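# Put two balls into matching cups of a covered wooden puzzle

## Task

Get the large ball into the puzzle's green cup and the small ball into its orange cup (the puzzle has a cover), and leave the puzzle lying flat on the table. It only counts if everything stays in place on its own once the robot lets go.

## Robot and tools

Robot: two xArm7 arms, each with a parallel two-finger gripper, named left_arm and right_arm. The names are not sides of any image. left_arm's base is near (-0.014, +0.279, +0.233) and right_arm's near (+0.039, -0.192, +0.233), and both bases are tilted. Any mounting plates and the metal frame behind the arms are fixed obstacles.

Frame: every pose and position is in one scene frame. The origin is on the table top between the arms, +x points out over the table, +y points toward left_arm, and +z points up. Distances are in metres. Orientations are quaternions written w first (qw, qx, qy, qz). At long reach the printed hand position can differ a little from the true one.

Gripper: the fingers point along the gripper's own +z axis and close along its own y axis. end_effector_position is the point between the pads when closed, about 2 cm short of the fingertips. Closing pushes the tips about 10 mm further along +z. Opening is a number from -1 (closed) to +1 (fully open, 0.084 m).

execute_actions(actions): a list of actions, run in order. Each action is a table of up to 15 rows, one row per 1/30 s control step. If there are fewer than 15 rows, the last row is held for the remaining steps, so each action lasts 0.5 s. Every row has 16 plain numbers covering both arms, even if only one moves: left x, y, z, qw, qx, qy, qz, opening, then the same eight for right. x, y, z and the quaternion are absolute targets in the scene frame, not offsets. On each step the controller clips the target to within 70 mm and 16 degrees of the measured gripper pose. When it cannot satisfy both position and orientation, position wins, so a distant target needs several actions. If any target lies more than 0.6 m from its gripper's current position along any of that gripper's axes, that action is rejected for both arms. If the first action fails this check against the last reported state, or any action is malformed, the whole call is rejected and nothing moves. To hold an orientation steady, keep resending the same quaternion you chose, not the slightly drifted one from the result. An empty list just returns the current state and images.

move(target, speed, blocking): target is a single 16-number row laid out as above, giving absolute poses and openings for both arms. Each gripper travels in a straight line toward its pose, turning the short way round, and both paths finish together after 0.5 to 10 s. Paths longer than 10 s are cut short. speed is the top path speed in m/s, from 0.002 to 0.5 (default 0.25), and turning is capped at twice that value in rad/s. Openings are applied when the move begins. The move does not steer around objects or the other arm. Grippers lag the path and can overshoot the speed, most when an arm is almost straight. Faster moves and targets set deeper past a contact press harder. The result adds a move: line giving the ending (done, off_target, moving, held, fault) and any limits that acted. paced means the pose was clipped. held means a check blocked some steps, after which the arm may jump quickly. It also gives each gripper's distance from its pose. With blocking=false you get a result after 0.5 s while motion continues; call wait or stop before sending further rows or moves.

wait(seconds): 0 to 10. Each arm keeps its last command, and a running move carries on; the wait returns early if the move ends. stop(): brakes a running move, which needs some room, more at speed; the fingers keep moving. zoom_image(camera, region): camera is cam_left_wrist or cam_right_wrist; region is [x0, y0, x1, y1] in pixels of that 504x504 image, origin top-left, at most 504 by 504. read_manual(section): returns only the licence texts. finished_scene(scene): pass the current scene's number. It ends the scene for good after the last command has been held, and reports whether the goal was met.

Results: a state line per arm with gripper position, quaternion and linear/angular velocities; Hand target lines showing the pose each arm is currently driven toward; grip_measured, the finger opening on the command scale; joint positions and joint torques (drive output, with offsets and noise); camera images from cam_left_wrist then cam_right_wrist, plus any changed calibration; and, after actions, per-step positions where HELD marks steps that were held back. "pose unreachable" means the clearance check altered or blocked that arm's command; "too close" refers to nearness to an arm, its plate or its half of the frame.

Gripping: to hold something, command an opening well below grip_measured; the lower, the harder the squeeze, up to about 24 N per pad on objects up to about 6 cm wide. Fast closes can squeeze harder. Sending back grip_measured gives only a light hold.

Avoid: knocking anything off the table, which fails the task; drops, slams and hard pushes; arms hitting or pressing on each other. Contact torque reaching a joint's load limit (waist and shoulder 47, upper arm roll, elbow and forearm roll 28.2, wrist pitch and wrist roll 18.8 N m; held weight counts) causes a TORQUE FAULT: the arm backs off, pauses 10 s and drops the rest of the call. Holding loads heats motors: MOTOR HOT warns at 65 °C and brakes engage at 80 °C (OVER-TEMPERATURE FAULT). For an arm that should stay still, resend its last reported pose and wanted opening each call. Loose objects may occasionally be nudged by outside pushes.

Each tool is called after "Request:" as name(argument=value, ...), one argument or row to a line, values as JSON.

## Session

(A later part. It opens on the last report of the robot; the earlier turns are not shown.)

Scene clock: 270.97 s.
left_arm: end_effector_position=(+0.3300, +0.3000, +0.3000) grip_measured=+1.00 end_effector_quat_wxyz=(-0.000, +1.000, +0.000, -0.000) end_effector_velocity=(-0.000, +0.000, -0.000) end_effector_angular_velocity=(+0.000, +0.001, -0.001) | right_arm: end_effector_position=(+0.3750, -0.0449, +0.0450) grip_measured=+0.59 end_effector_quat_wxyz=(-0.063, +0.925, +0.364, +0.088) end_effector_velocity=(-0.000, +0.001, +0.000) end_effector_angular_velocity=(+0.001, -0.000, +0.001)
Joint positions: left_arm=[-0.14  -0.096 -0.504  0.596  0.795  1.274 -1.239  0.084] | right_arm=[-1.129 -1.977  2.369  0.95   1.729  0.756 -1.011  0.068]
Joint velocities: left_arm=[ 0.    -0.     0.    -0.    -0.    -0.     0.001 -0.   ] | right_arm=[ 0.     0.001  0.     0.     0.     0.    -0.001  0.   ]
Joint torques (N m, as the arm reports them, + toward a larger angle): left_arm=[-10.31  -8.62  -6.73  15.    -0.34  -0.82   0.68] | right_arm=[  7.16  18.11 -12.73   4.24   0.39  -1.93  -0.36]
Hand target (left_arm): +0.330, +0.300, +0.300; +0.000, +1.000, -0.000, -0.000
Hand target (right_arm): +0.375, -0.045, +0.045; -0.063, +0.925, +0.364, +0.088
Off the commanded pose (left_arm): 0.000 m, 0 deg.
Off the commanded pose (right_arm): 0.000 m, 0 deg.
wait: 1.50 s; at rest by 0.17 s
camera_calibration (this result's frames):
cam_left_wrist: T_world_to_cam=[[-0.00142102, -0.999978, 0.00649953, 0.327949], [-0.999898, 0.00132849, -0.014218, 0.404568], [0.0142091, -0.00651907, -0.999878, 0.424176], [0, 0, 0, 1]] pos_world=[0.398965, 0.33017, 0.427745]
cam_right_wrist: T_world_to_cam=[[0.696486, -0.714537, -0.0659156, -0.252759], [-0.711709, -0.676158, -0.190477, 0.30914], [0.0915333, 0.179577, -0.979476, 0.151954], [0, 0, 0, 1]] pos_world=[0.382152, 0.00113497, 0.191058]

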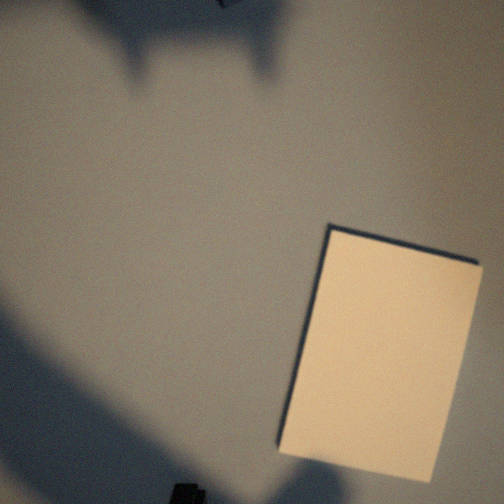

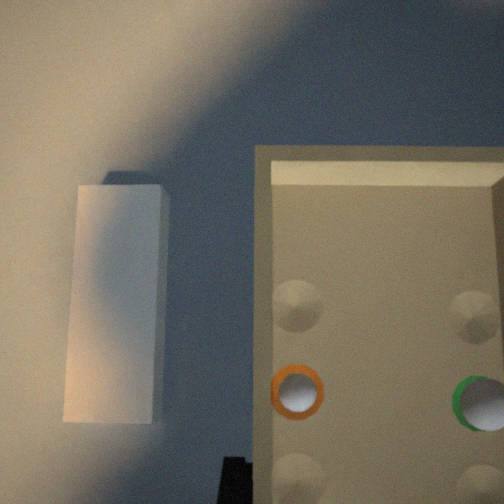

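Both in. Set down.

Request:
move(
  target=[0.33,0.3,0.3,0,1,0,0,1, 0.375,-0.045,0.0192,-0.0386,0.9244,0.3669,0.0971,0.0],
  speed=0.025,
)

Request:
execute_actions(
  actions=[
    [[0.33,0.3,0.3,0,1,0,0,1, 0.375,-0.045,0.0192,-0.0386,0.9244,0.3669,0.0971,1]],
  ],
)

Request:
move(
  target=[0.33,0.3,0.3,0,1,0,0,1, 0.375,-0.045,0.09,-0.0386,0.9244,0.3669,0.0971,1],
  speed=0.15,
)

Scene clock: 277.43 s.
left_arm: end_effector_position=(+0.3300, +0.3000, +0.3000) grip_measured=+1.00 end_effector_quat_wxyz=(+0.000, +1.000, +0.000, +0.000) end_effector_velocity=(-0.000, -0.000, +0.001) end_effector_angular_velocity=(-0.000, -0.002, -0.002) | right_arm: end_effector_position=(+0.3752, -0.0450, +0.0195) grip_measured=+0.59 end_effector_quat_wxyz=(-0.039, +0.924, +0.367, +0.097) end_effector_velocity=(+0.000, +0.001, -0.000) end_effector_angular_velocity=(+0.001, -0.002, -0.001)
Joint positions: left_arm=[-0.14  -0.096 -0.504  0.596  0.795  1.274 -1.239  0.084] | right_arm=[-1.126 -2.042  2.425  0.995  1.761  0.694 -0.997  0.068]
Joint velocities: left_arm=[-0.001  0.    -0.002  0.     0.     0.     0.001  0.   ] | right_arm=[ 0.    -0.001  0.001  0.002  0.001 -0.003  0.002  0.   ]
Joint torques (N m, as the arm reports them, + toward a larger angle): left_arm=[-10.32  -8.46  -6.73  14.95  -0.5   -0.88   0.75] | right_arm=[  7.11  18.02 -12.77   3.29   0.22  -2.01  -0.37]
Hand target (left_arm): +0.330, +0.300, +0.300; -0.000, +1.000, -0.000, -0.000
Hand target (right_arm): +0.375, -0.045, +0.019; -0.039, +0.924, +0.367, +0.097
Off the commanded pose (left_arm): 0.000 m, 0 deg.
Off the commanded pose (right_arm): 0.000 m, 0 deg.
move: done
camera_calibration (this result's frames):
cam_left_wrist: T_world_to_cam=[[-0.00142078, -0.999978, 0.00649966, 0.327949], [-0.999898, 0.00132825, -0.0142182, 0.404568], [0.0142093, -0.0065192, -0.999878, 0.424176], [0, 0, 0, 1]] pos_world=[0.398966, 0.33017, 0.427745]
cam_right_wrist: T_world_to_cam=[[0.697575, -0.716384, -0.0135117, -0.256117], [-0.705172, -0.683072, -0.190119, 0.301609], [0.126969, 0.142151, -0.981668, 0.111996], [0, 0, 0, 1]] pos_world=[0.377127, 0.00662197, 0.163824]

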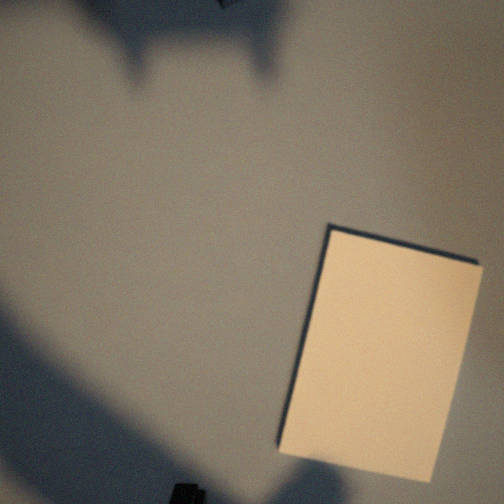

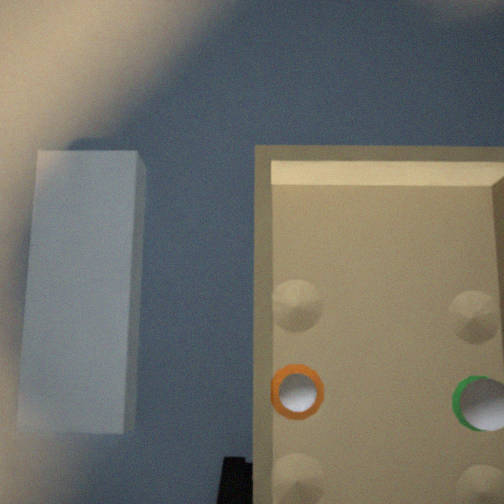

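Scene clock: 277.93 s.
left_arm: end_effector_position=(+0.3300, +0.3000, +0.3000) grip_measured=+1.00 end_effector_quat_wxyz=(+0.000, +1.000, +0.000, +0.000) end_effector_velocity=(+0.000, +0.000, -0.000) end_effector_angular_velocity=(+0.000, +0.001, +0.003) | right_arm: end_effector_position=(+0.3750, -0.0450, +0.0192) grip_measured=+1.00 end_effector_quat_wxyz=(-0.039, +0.924, +0.367, +0.097) end_effector_velocity=(-0.001, +0.000, -0.000) end_effector_angular_velocity=(+0.000, +0.001, +0.002)
Joint positions: left_arm=[-0.14  -0.096 -0.504  0.596  0.795  1.274 -1.239  0.084] | right_arm=[-1.126 -2.042  2.425  0.995  1.761  0.694 -0.997  0.084]
Joint velocities: left_arm=[ 0.001 -0.     0.     0.     0.     0.    -0.002  0.   ] | right_arm=[ 0.     0.001  0.001 -0.    -0.     0.    -0.001  0.   ]
Joint torques (N m, as the arm reports them, + toward a larger angle): left_arm=[-10.46  -8.57  -6.78  15.04  -0.45  -0.83   0.73] | right_arm=[  6.87  18.43 -12.8    3.45   0.09  -1.92  -0.28]
Hand target (left_arm): +0.330, +0.300, +0.300; +0.000, +1.000, +0.000, -0.000
Hand target (right_arm): +0.375, -0.045, +0.019; -0.039, +0.924, +0.367, +0.097
Off the commanded pose (left_arm): 0.000 m, 0 deg.
Off the commanded pose (right_arm): 0.000 m, 0 deg.
Step readings (end_effector_position):
0: left_arm (+0.3300, +0.3000, +0.3000) | right_arm (+0.3752, -0.0450, +0.0195)
1: left_arm (+0.3300, +0.3000, +0.3000) | right_arm (+0.3752, -0.0449, +0.0195)
2: left_arm (+0.3300, +0.3000, +0.3000) | right_arm (+0.3752, -0.0449, +0.0195)
4: left_arm (+0.3300, +0.3000, +0.3000) | right_arm (+0.3751, -0.0450, +0.0194)
8: left_arm (+0.3300, +0.3000, +0.3000) | right_arm (+0.3751, -0.0450, +0.0193)
15: end_effector_position above
camera_calibration (this result's frames):
cam_left_wrist: T_world_to_cam=[[-0.00142108, -0.999978, 0.00649976, 0.327949], [-0.999898, 0.00132855, -0.0142183, 0.404568], [0.0142093, -0.0065193, -0.999878, 0.424176], [0, 0, 0, 1]] pos_world=[0.398966, 0.33017, 0.427745]
cam_right_wrist: T_world_to_cam=[[0.697678, -0.716285, -0.0134854, -0.256089], [-0.705112, -0.683222, -0.189803, 0.301391], [0.126739, 0.14193, -0.98173, 0.111841], [0, 0, 0, 1]] pos_world=[0.377008, 0.00661098, 0.163549]

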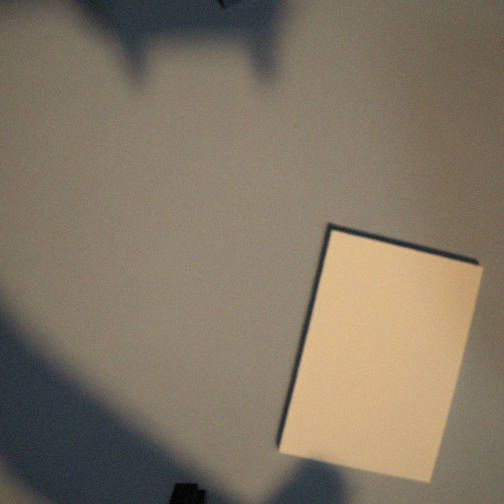

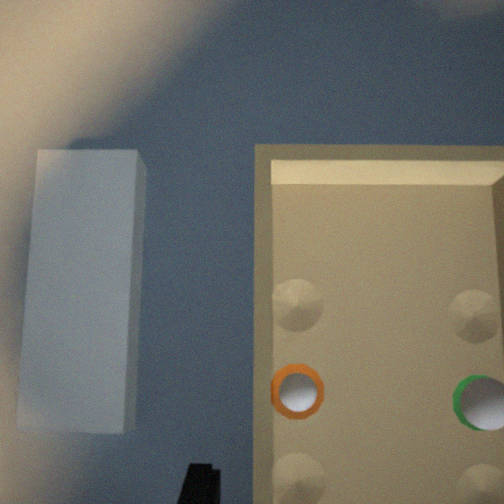

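Scene clock: 278.80 s.
left_arm: end_effector_position=(+0.3300, +0.3000, +0.3000) grip_measured=+1.00 end_effector_quat_wxyz=(+0.000, +1.000, +0.000, +0.000) end_effector_velocity=(-0.000, +0.000, -0.000) end_effector_angular_velocity=(+0.000, +0.001, -0.002) | right_arm: end_effector_position=(+0.3749, -0.0454, +0.0892) grip_measured=+1.00 end_effector_quat_wxyz=(-0.038, +0.924, +0.367, +0.096) end_effector_velocity=(+0.002, +0.001, +0.003) end_effector_angular_velocity=(+0.002, -0.004, -0.000)
Joint positions: left_arm=[-0.14  -0.096 -0.504  0.596  0.795  1.274 -1.239  0.084] | right_arm=[-1.037 -1.909  2.334  0.897  1.588  0.772 -0.9    0.084]
Joint velocities: left_arm=[ 0.001  0.    -0.    -0.    -0.    -0.     0.002 -0.   ] | right_arm=[ 0.003  0.002 -0.006 -0.    -0.004  0.002  0.002  0.   ]
Joint torques (N m, as the arm reports them, + toward a larger angle): left_arm=[-10.58  -8.6   -6.68  14.97  -0.47  -0.83   0.78] | right_arm=[  6.5   16.96 -12.97   4.93   0.43  -2.01  -0.28]
Hand target (left_arm): +0.330, +0.300, +0.300; +0.000, +1.000, +0.000, -0.000
Hand target (right_arm): +0.375, -0.045, +0.090; -0.038, +0.924, +0.367, +0.097
Off the commanded pose (left_arm): 0.000 m, 0 deg.
Off the commanded pose (right_arm): 0.001 m, 0 deg.
move: done
camera_calibration (this result's frames):
cam_left_wrist: T_world_to_cam=[[-0.00142097, -0.999978, 0.00649963, 0.327949], [-0.999898, 0.00132844, -0.0142183, 0.404568], [0.0142093, -0.00651917, -0.999878, 0.424176], [0, 0, 0, 1]] pos_world=[0.398965, 0.33017, 0.427745]
cam_right_wrist: T_world_to_cam=[[0.697554, -0.716411, -0.0132193, -0.255281], [-0.705385, -0.683343, -0.188346, 0.314289], [0.1259, 0.140706, -0.982014, 0.180936], [0, 0, 0, 1]] pos_world=[0.376987, 0.00642232, 0.233502]

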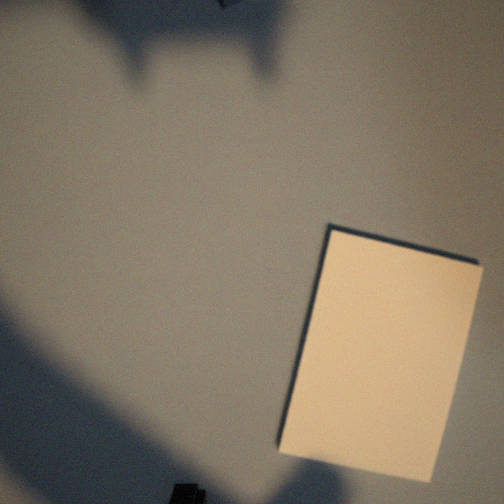

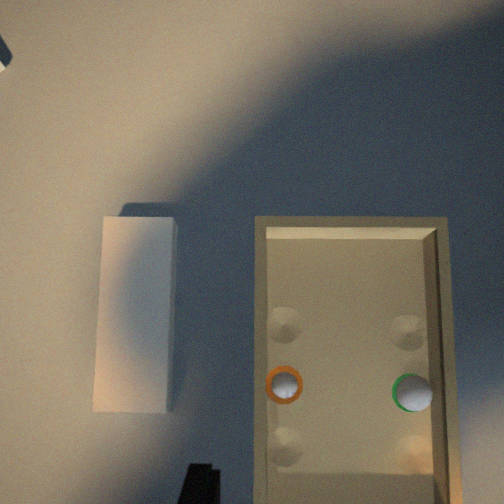

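Request:
finished_scene(
  scene=1,
)

The scene is finished: the task was done.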